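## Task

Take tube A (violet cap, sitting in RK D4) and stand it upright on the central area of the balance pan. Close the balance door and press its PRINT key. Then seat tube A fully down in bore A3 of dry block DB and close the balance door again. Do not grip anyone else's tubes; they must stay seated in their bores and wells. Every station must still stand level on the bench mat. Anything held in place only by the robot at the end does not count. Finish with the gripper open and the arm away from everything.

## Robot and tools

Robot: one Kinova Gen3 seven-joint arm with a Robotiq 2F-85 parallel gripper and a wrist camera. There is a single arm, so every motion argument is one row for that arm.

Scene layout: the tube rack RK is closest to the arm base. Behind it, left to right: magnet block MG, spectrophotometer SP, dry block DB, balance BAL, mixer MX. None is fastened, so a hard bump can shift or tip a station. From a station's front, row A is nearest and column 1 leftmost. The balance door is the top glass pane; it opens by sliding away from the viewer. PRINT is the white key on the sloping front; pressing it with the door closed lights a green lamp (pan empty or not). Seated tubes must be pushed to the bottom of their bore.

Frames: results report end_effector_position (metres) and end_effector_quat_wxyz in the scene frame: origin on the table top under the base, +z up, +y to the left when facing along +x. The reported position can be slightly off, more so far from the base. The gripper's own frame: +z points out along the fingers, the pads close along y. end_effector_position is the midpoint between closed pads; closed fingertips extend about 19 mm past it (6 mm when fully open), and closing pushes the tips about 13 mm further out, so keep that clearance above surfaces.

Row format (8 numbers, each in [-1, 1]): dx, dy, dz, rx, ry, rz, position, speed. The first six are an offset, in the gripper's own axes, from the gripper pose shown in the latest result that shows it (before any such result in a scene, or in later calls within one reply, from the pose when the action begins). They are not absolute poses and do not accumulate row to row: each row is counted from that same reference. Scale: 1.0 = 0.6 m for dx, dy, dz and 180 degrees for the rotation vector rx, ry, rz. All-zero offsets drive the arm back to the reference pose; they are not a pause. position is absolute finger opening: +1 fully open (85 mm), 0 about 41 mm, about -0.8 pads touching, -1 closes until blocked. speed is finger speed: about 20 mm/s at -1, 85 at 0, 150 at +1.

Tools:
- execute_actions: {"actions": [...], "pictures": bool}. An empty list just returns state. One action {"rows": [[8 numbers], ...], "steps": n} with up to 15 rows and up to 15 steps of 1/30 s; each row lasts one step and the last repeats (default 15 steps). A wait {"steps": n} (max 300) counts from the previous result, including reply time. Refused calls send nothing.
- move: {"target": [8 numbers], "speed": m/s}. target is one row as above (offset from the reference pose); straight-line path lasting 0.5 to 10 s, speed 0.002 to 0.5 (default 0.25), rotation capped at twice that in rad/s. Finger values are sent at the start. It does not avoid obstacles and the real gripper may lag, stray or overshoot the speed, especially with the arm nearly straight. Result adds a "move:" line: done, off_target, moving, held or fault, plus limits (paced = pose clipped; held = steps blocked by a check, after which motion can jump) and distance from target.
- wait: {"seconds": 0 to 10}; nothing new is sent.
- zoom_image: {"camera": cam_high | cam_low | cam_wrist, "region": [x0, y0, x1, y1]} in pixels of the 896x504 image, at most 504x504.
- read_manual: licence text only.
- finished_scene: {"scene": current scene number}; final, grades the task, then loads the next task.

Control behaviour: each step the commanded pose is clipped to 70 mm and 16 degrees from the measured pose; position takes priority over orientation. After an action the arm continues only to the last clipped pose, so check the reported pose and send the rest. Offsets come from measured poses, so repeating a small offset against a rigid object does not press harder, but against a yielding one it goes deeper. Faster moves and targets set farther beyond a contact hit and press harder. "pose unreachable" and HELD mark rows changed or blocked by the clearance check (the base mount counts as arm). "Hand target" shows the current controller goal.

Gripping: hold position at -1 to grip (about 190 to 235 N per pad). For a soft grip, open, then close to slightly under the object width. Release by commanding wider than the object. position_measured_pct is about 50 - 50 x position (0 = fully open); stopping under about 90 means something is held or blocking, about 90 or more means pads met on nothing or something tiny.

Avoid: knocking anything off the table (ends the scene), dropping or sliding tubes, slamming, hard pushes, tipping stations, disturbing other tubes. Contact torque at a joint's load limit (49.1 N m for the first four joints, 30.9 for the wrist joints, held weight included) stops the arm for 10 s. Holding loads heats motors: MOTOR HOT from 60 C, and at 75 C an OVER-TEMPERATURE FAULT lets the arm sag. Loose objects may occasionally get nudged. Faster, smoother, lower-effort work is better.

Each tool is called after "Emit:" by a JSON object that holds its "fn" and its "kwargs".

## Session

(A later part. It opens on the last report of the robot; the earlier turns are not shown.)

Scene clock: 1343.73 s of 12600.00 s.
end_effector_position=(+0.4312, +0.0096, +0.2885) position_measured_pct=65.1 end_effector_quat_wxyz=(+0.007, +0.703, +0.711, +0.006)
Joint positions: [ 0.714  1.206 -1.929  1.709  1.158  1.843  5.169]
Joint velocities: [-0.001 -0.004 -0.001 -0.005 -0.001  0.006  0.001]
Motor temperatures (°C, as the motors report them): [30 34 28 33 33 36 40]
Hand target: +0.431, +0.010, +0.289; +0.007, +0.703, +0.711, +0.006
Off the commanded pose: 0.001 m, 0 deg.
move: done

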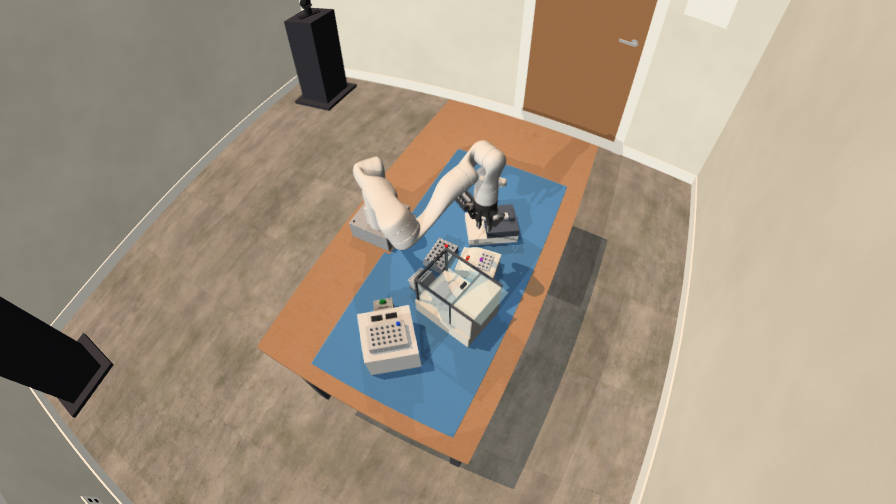

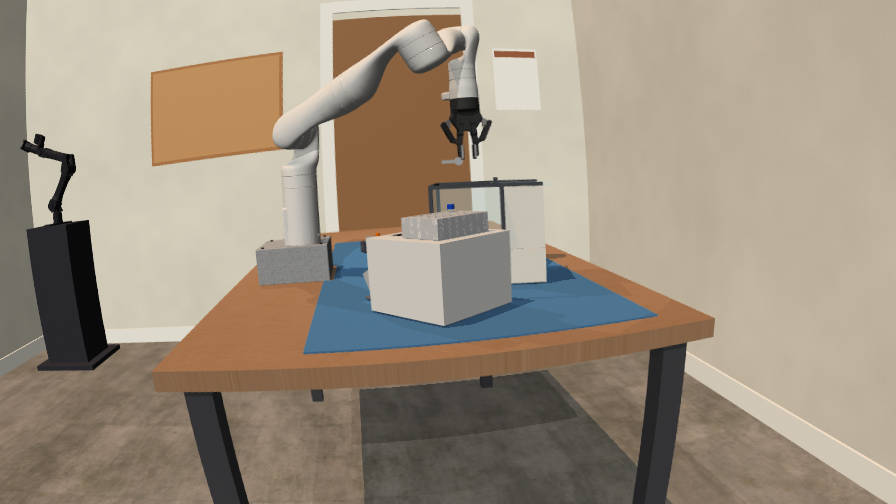

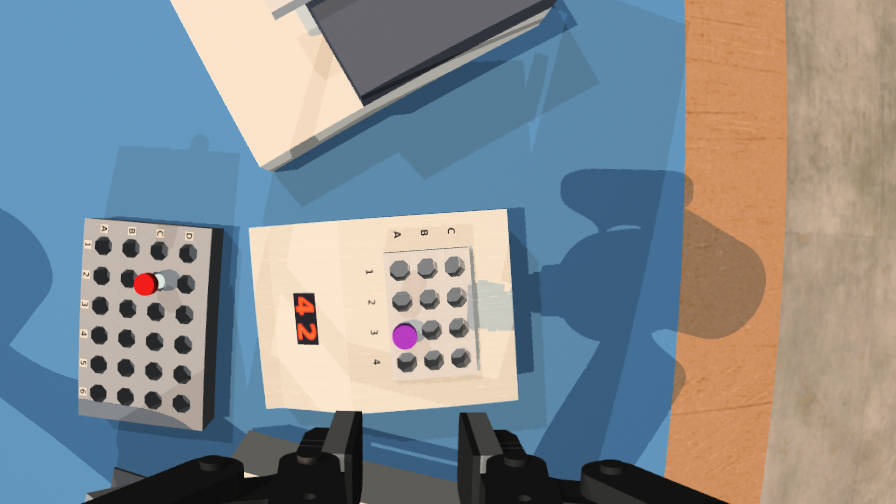

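Emit:
{"fn": "move", "kwargs": {"target": [-0.45,0.058,0,0,0,0.089,-0.3,0.5], "speed": 0.15}}

Scene clock: 1353.63 s of 12600.00 s.
end_effector_position=(+0.4694, -0.2591, +0.2888) position_measured_pct=65.1 end_effector_quat_wxyz=(+0.005, +0.795, +0.606, +0.007)
Joint positions: [ 1.071  1.279 -1.897  1.322  1.354  1.934  5.669]
Joint velocities: [-0.001  0.    -0.001 -0.003  0.001  0.     0.003]
Motor temperatures (°C, as the motors report them): [30 34 28 33 33 36 40]
Hand target: +0.469, -0.259, +0.289; +0.005, +0.795, +0.606, +0.007
Off the commanded pose: 0.001 m, 0 deg.
move: done

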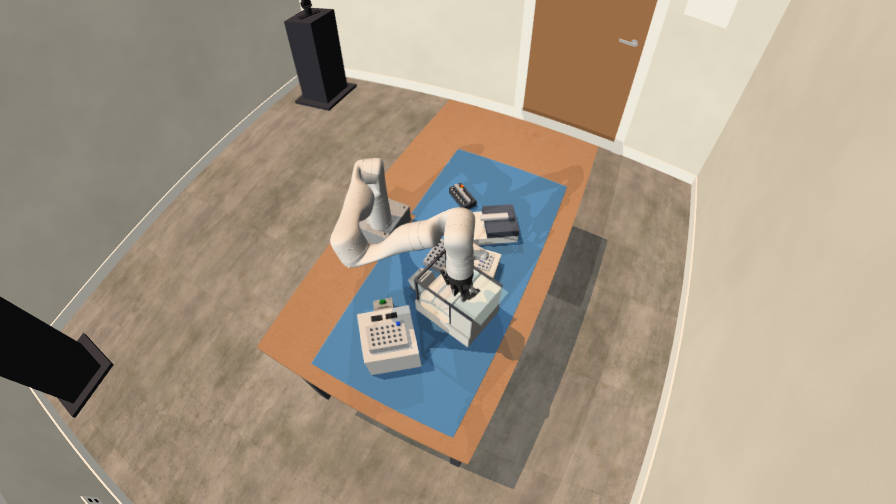

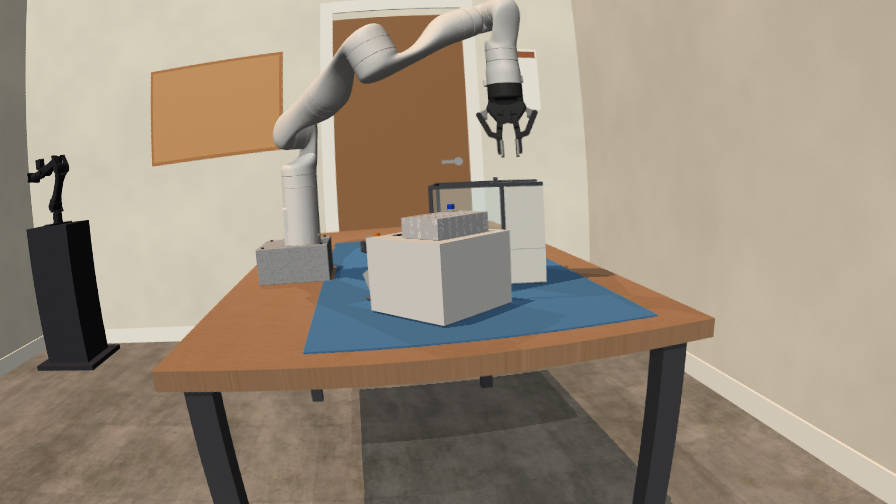

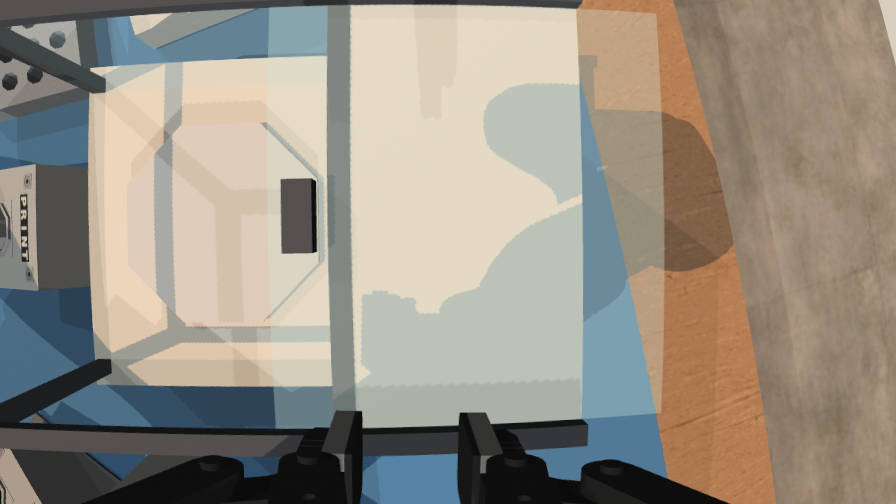

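Emit:
{"fn": "move", "kwargs": {"target": [0.103,-0.063,0,0,0,0,-0.3,0.5], "speed": 0.1}}

Emit:
{"fn": "move", "kwargs": {"target": [0,0,0.06,0,0,0,-0.3,0.5], "speed": 0.04}}

Scene clock: 1362.00 s of 12600.00 s.
end_effector_position=(+0.4492, -0.1898, +0.2884) position_measured_pct=65.1 end_effector_quat_wxyz=(+0.005, +0.795, +0.606, +0.007)
Joint positions: [ 1.045  1.266 -1.928  1.512  1.275  1.916  5.433]
Joint velocities: [-0.001 -0.001 -0.     0.004 -0.002 -0.    -0.003]
Motor temperatures (°C, as the motors report them): [30 34 28 33 33 36 40]
Hand target: +0.449, -0.190, +0.288; +0.005, +0.795, +0.606, +0.007
Off the commanded pose: 0.000 m, 0 deg.
move: done

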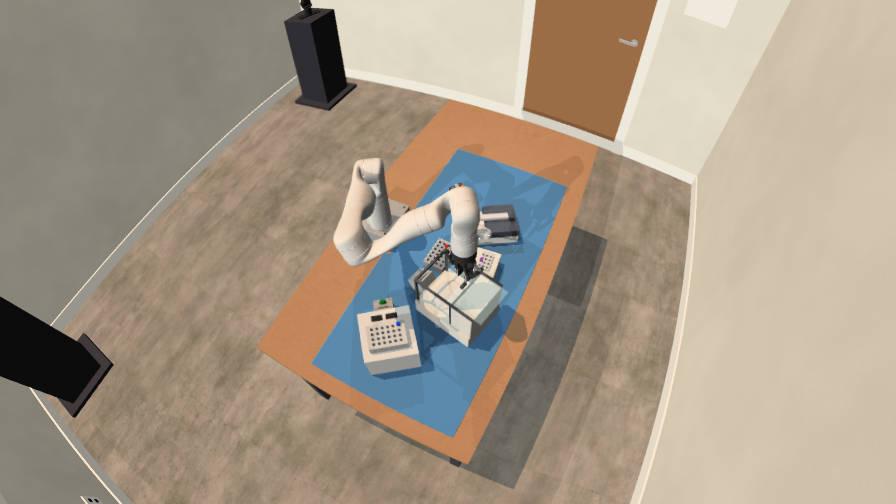

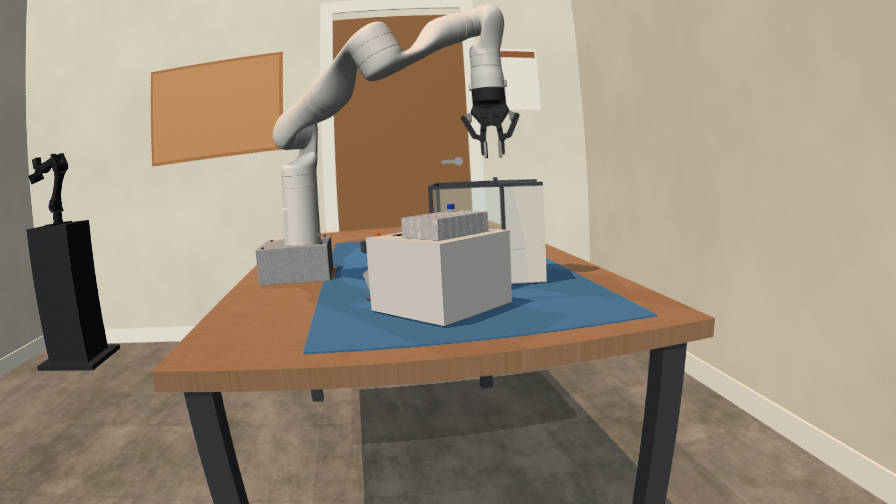

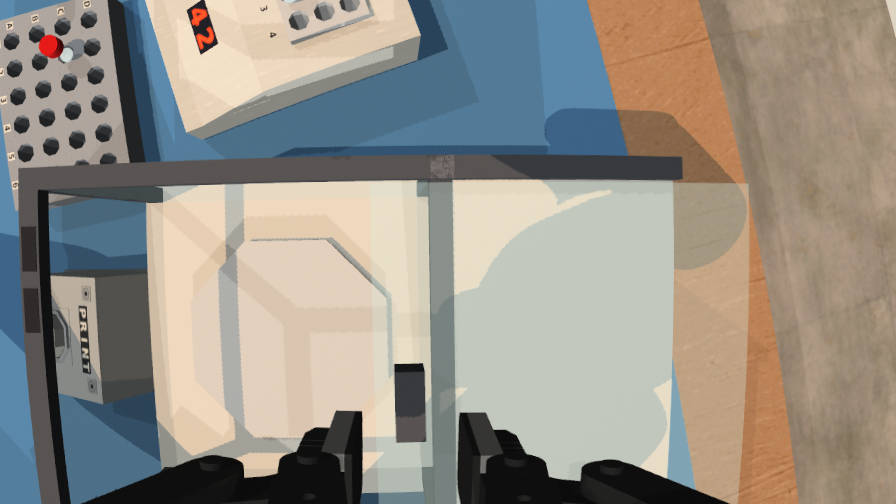

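Scene clock: 1363.20 s of 12600.00 s.
end_effector_position=(+0.4499, -0.1897, +0.2526) position_measured_pct=65.1 end_effector_quat_wxyz=(+0.005, +0.795, +0.606, +0.007)
Joint positions: [ 1.053  1.322 -1.895  1.566  1.318  1.873  5.415]
Joint velocities: [ 0.001  0.003  0.001  0.003  0.001 -0.003 -0.001]
Motor temperatures (°C, as the motors report them): [30 34 28 33 33 36 40]
Hand target: +0.450, -0.190, +0.252; +0.005, +0.795, +0.606, +0.007
Off the commanded pose: 0.000 m, 0 deg.
move: done

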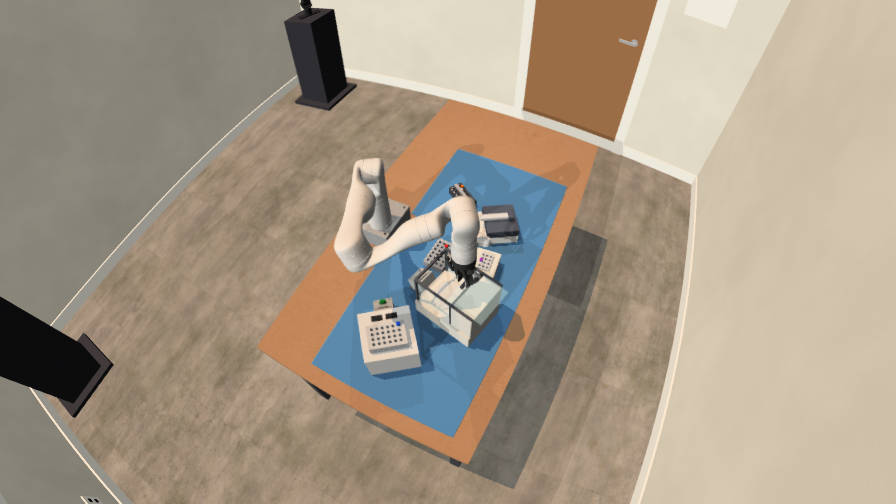

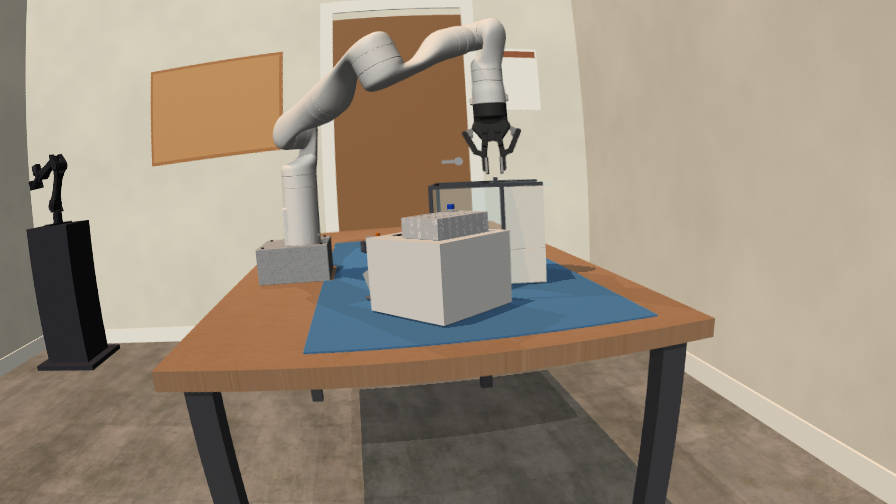

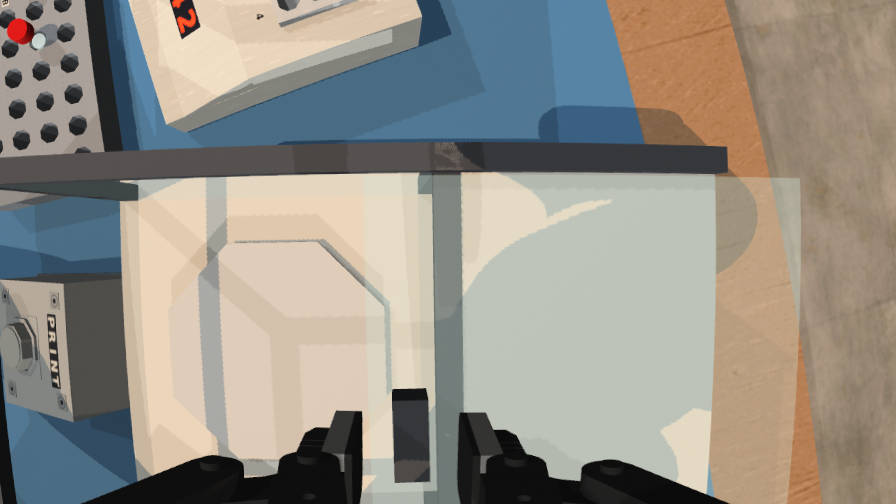

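Emit:
{"fn": "move", "kwargs": {"target": [0,0,0.028,0,0,0,-0.3,0.5], "speed": 0.015}}

Emit:
{"fn": "move", "kwargs": {"target": [0,-0.19,0,0,0,0,-0.3,0.5], "speed": 0.03}}

Scene clock: 1368.37 s of 12600.00 s.
end_effector_position=(+0.4502, -0.1897, +0.2360) position_measured_pct=65.1 end_effector_quat_wxyz=(+0.005, +0.795, +0.606, +0.007)
Joint positions: [ 1.056  1.348 -1.878  1.588  1.341  1.854  5.408]
Joint velocities: [ 0.     0.003  0.001  0.002  0.    -0.002 -0.001]
Motor temperatures (°C, as the motors report them): [30 34 28 33 33 36 40]
Hand target: +0.450, -0.190, +0.236; +0.005, +0.795, +0.606, +0.007
Off the commanded pose: 0.000 m, 0 deg.
move: done

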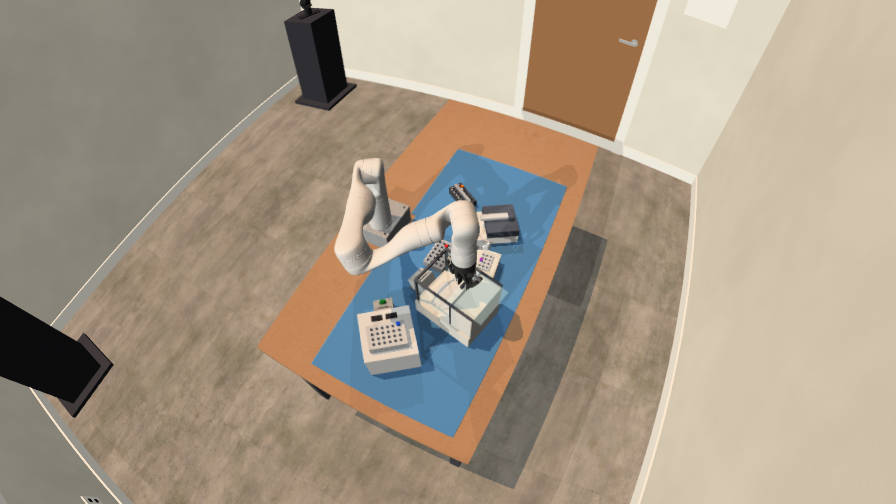

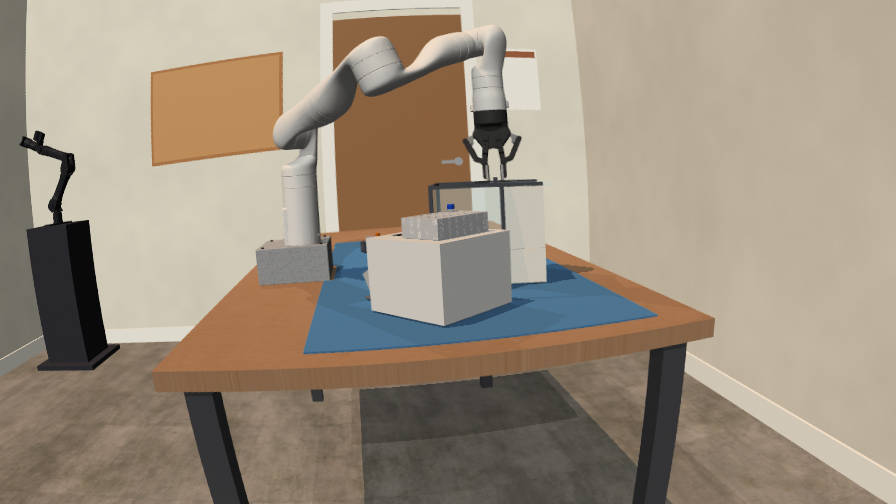

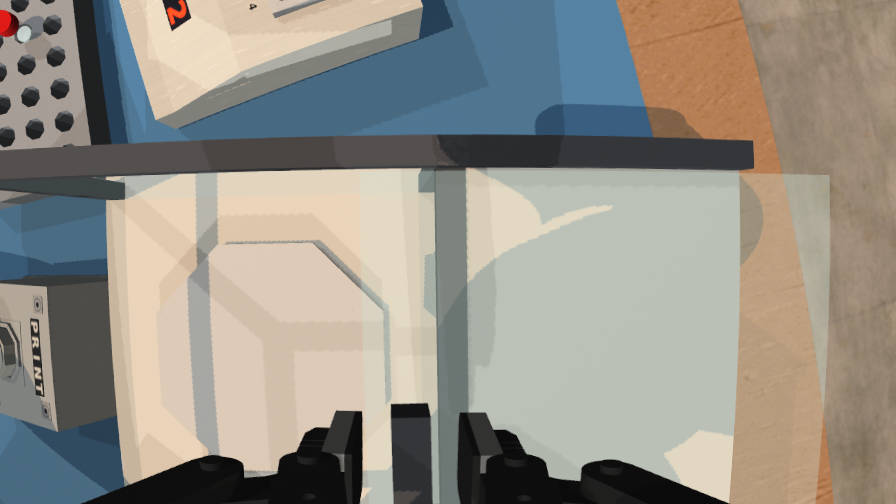

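Scene clock: 1372.43 s of 12600.00 s.
end_effector_position=(+0.3415, -0.1604, +0.2340) position_measured_pct=65.1 end_effector_quat_wxyz=(+0.007, +0.796, +0.606, +0.008)
Joint positions: [ 1.224  1.332 -1.978  1.966  1.196  1.827  5.165]
Joint velocities: [ 0.003  0.    -0.001  0.003 -0.    -0.003 -0.004]
Motor temperatures (°C, as the motors report them): [30 34 28 33 33 36 40]
Hand target: +0.340, -0.160, +0.234; +0.005, +0.795, +0.606, +0.007
Off the commanded pose: 0.002 m, 0 deg.
move: done

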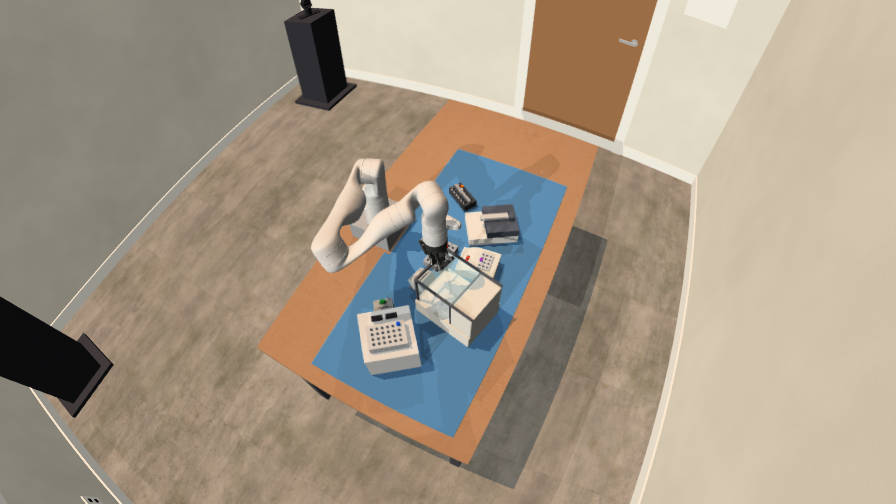

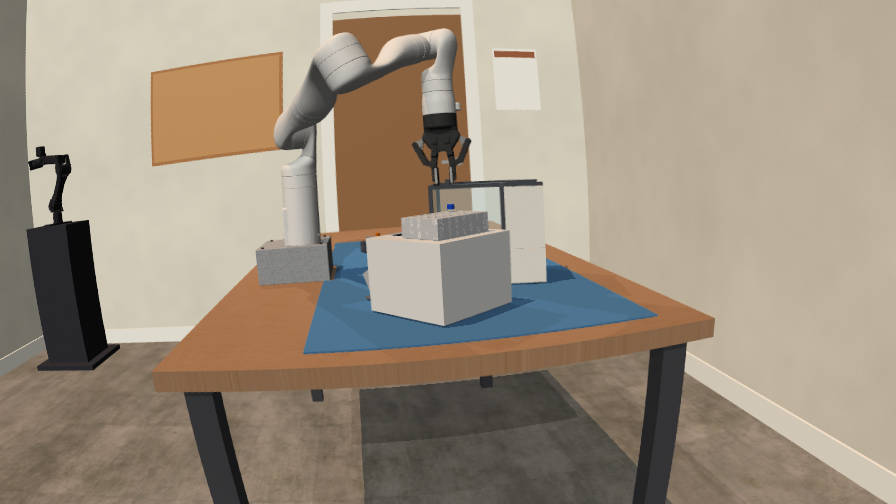

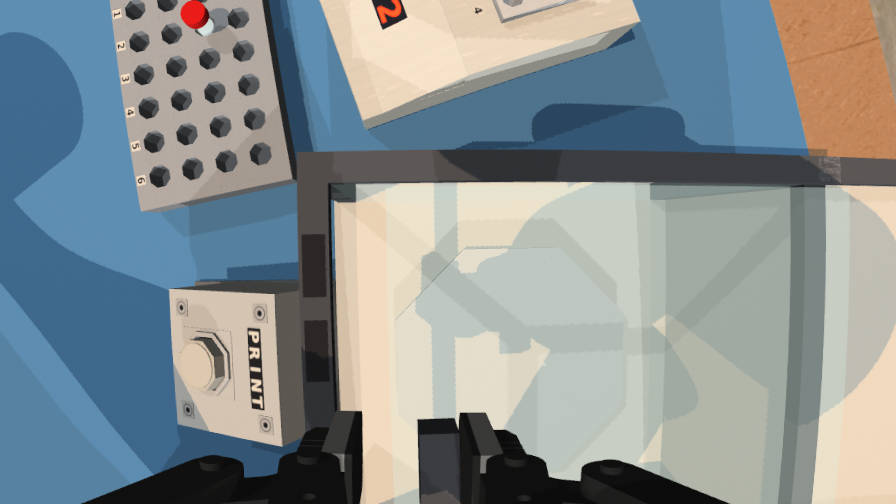

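Emit:
{"fn": "move", "kwargs": {"target": [0,0.003,-0.1,0,0,0,-0.3,0.5], "speed": 0.05}}

Emit:
{"fn": "move", "kwargs": {"target": [-0.08,0,0,0,0,0,-0.3,0.5], "speed": 0.1}}

Scene clock: 1377.33 s of 12600.00 s.
end_effector_position=(+0.3419, -0.1609, +0.2939) position_measured_pct=65.1 end_effector_quat_wxyz=(+0.007, +0.796, +0.606, +0.008)
Joint positions: [ 1.223  1.233 -2.057  1.867  1.094  1.89   5.199]
Joint velocities: [-0.    -0.003 -0.001 -0.005 -0.002  0.002 -0.001]
Motor temperatures (°C, as the motors report them): [30 34 28 33 33 36 40]
Hand target: +0.342, -0.161, +0.294; +0.007, +0.796, +0.606, +0.008
Off the commanded pose: 0.000 m, 0 deg.
move: done

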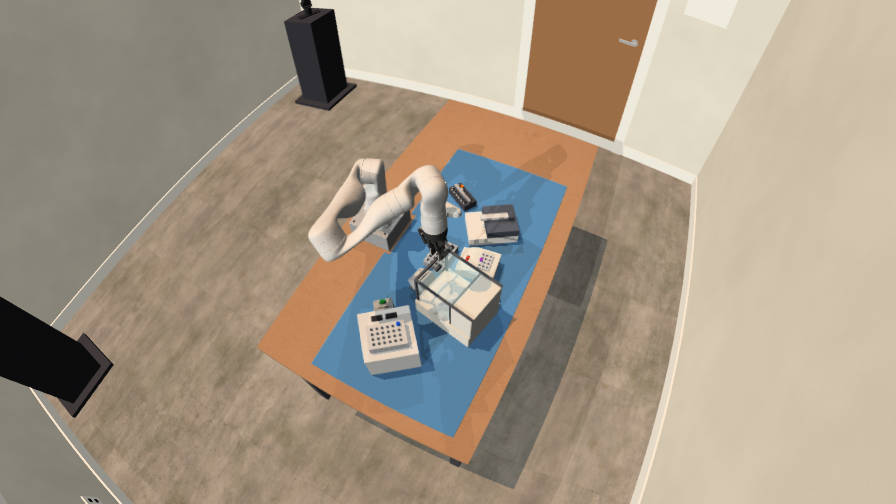

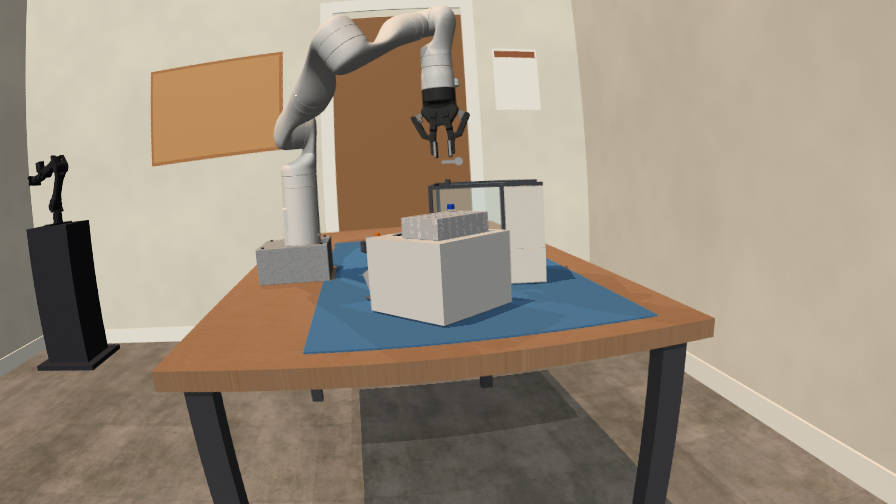

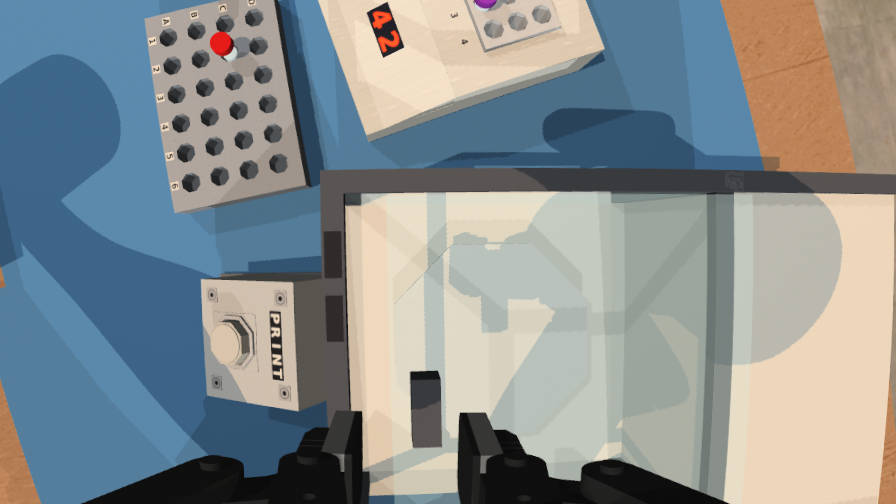

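Scene clock: 1378.23 s of 12600.00 s.
end_effector_position=(+0.3293, -0.2069, +0.2936) position_measured_pct=65.1 end_effector_quat_wxyz=(+0.007, +0.796, +0.606, +0.008)
Joint positions: [ 1.318  1.268 -2.076  1.834  1.129  1.935  5.328]
Joint velocities: [ 0.004  0.002  0.001 -0.003  0.001  0.     0.003]
Motor temperatures (°C, as the motors report them): [30 34 28 33 33 36 40]
Hand target: +0.329, -0.207, +0.294; +0.006, +0.796, +0.606, +0.008
Off the commanded pose: 0.000 m, 0 deg.
move: done

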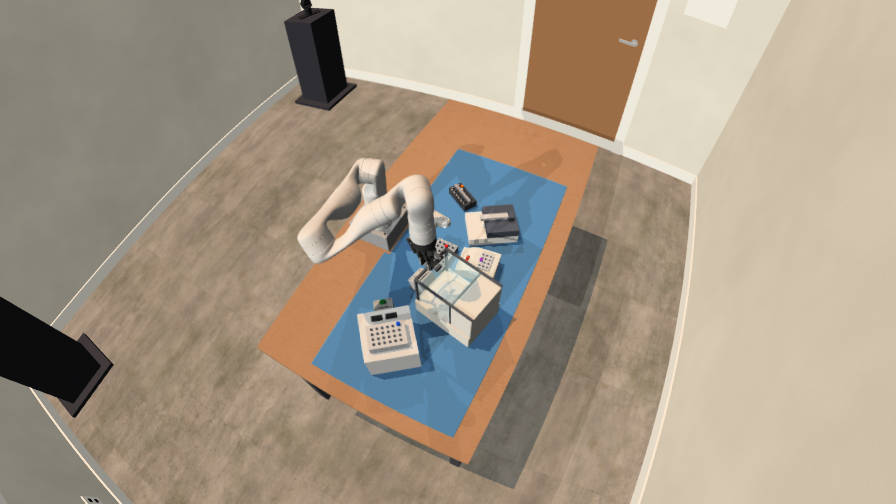

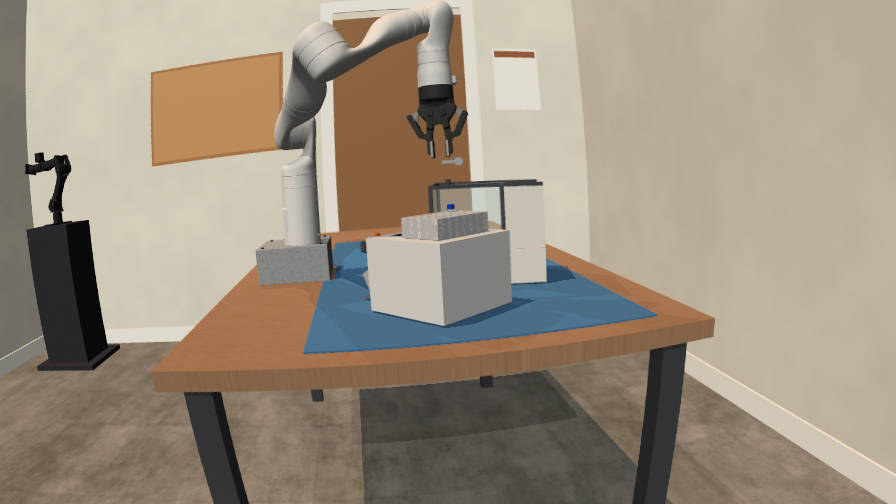

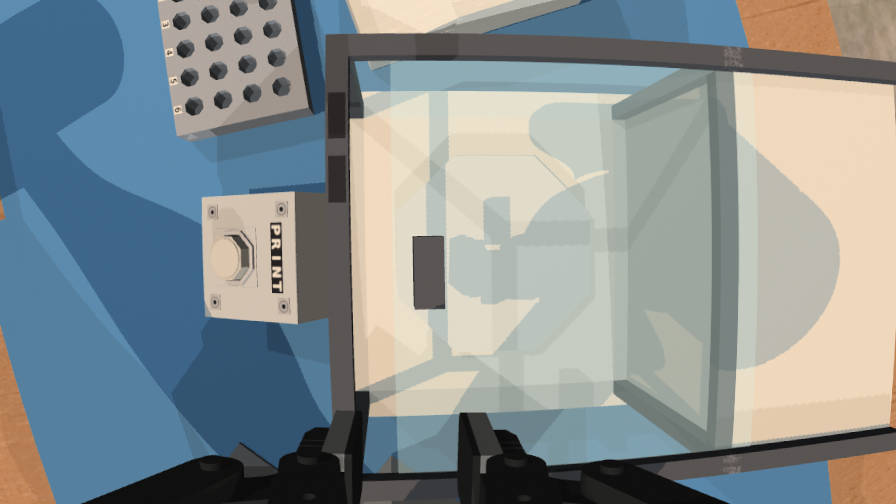

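Emit:
{"fn": "move", "kwargs": {"target": [0.077,0.006,0,0,0,0,-0.3,0.5], "speed": 0.1}}

Emit:
{"fn": "move", "kwargs": {"target": [0,0,0.096,0,0,0,-0.3,0.5], "speed": 0.03}}

Scene clock: 1397.40 s of 12600.00 s.
end_effector_position=(+0.3449, -0.1636, +0.2939) position_measured_pct=65.1 end_effector_quat_wxyz=(+0.007, +0.796, +0.606, +0.008)
Joint positions: [ 1.222  1.236 -2.054  1.856  1.102  1.894  5.21 ]
Joint velocities: [-0.005 -0.002 -0.001 -0.    -0.002 -0.001 -0.003]
Motor temperatures (°C, as the motors report them): [30 34 28 33 33 36 40]
Hand target: +0.345, -0.163, +0.294; +0.007, +0.796, +0.606, +0.008
Off the commanded pose: 0.000 m, 0 deg.
move: done

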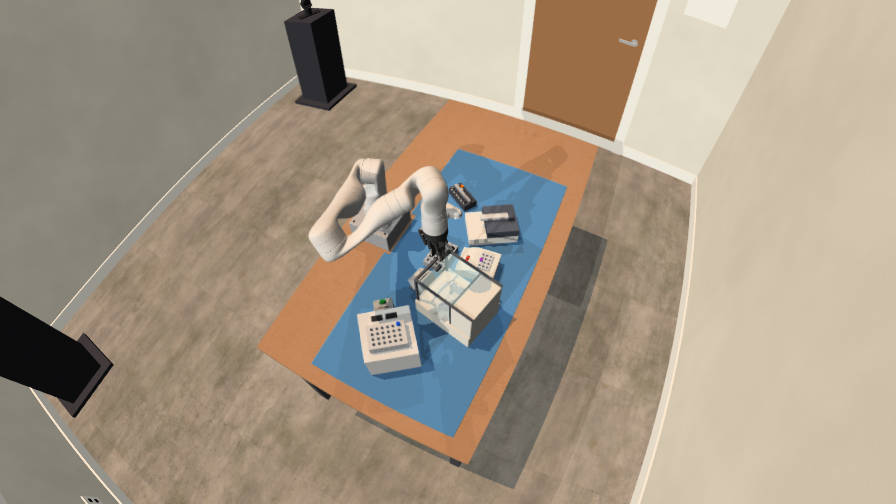

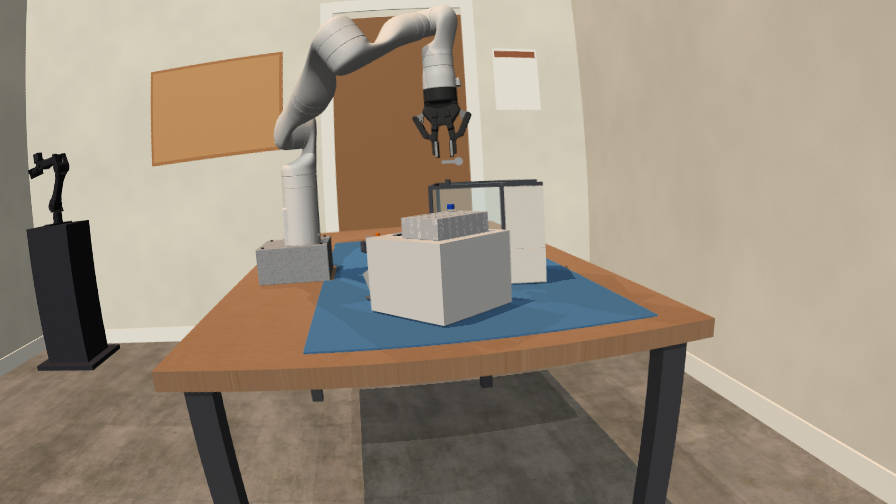

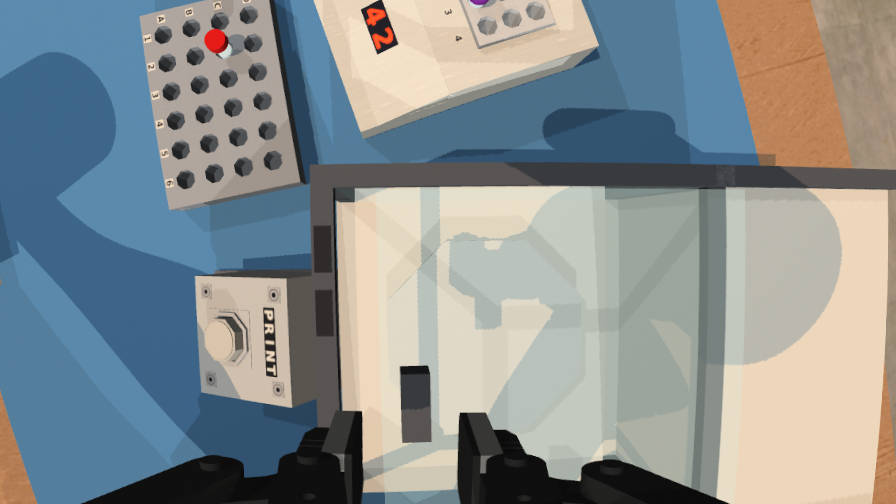

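Scene clock: 1399.60 s of 12600.00 s.
end_effector_position=(+0.3462, -0.1636, +0.2365) position_measured_pct=65.1 end_effector_quat_wxyz=(+0.007, +0.796, +0.606, +0.008)
Joint positions: [ 1.22   1.331 -1.977  1.946  1.2    1.833  5.181]
Joint velocities: [ 0.     0.003  0.001  0.     0.002 -0.002  0.001]
Motor temperatures (°C, as the motors report them): [30 34 28 33 33 36 40]
Hand target: +0.346, -0.164, +0.236; +0.007, +0.796, +0.606, +0.008
Off the commanded pose: 0.000 m, 0 deg.
move: done

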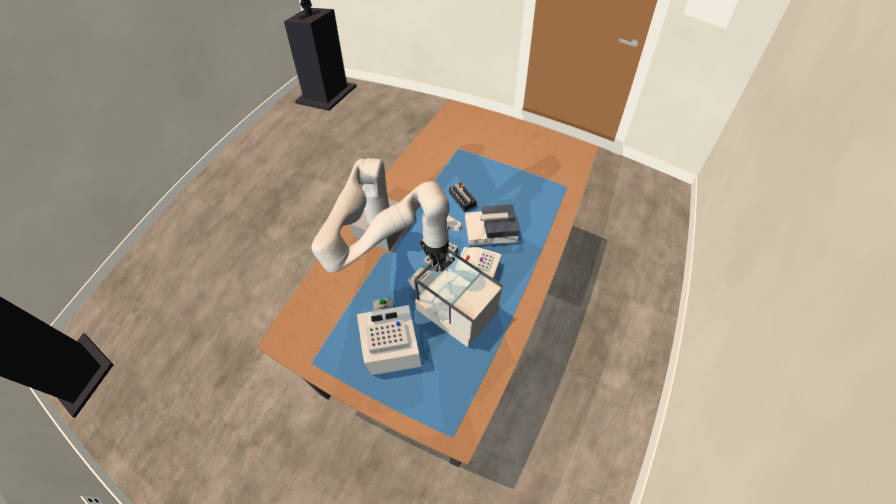

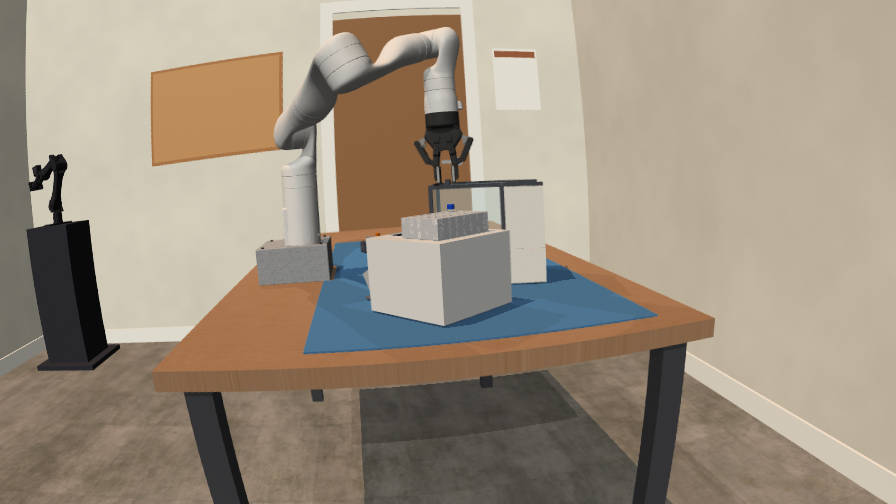

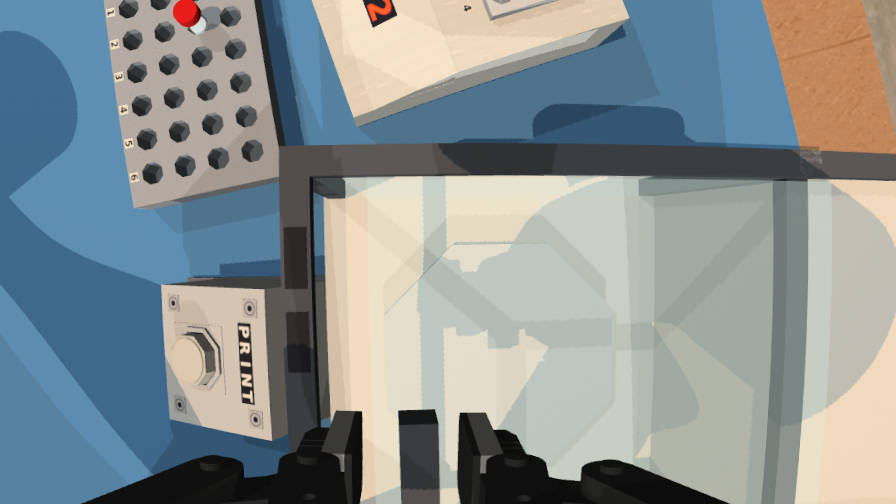

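Emit:
{"fn": "move", "kwargs": {"target": [0,-0.04,0,0,0,0,-0.3,0.5], "speed": 0.012}}

Scene clock: 1404.60 s of 12600.00 s.
end_effector_position=(+0.3262, -0.1581, +0.2365) position_measured_pct=65.1 end_effector_quat_wxyz=(+0.010, +0.797, +0.604, +0.011)
Joint positions: [ 1.253  1.324 -2.002  2.015  1.171  1.82   5.135]
Joint velocities: [ 0.002 -0.001  0.002  0.003  0.    -0.005 -0.003]
Motor temperatures (°C, as the motors report them): [30 34 28 33 33 36 40]
Hand target: +0.323, -0.157, +0.236; +0.007, +0.796, +0.606, +0.008
Off the commanded pose: 0.003 m, 1 deg.
move: done

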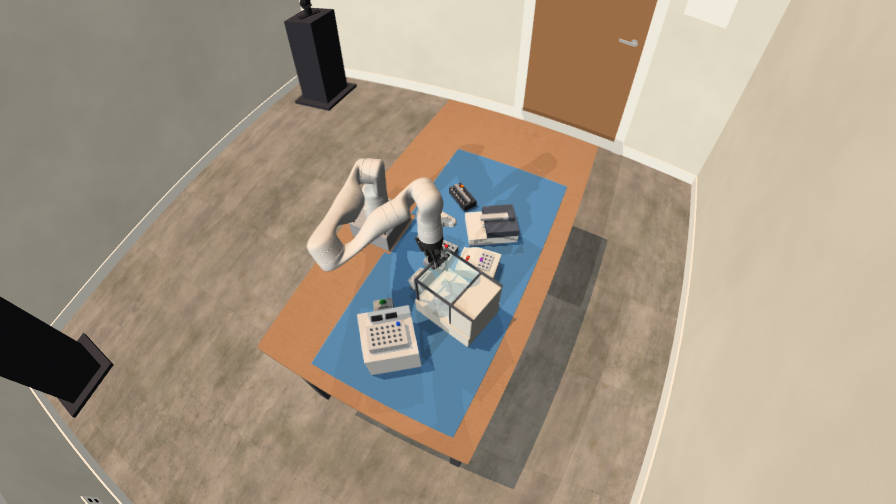

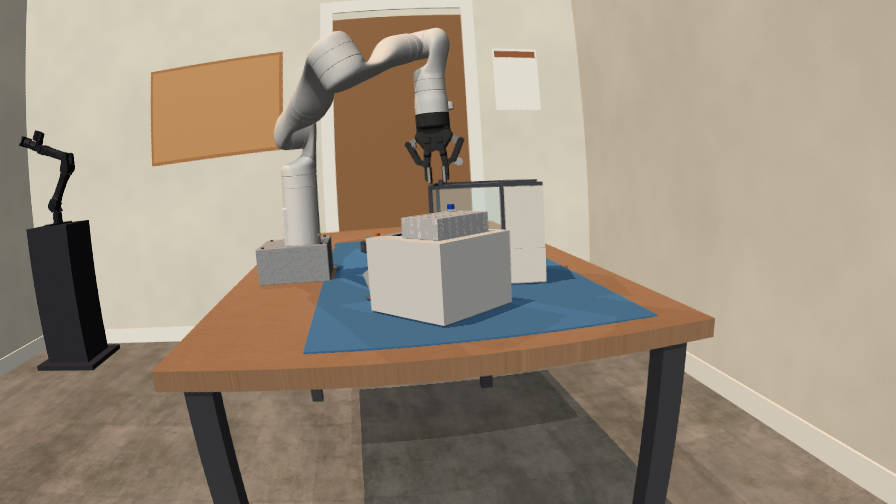

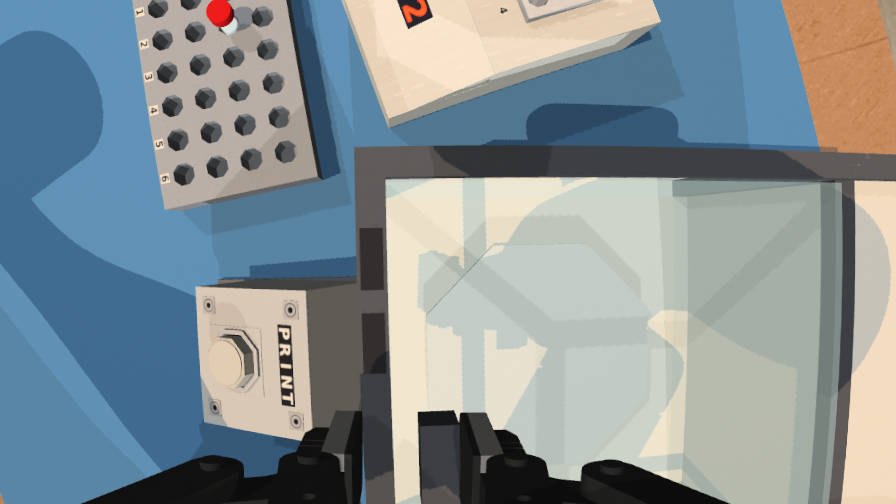

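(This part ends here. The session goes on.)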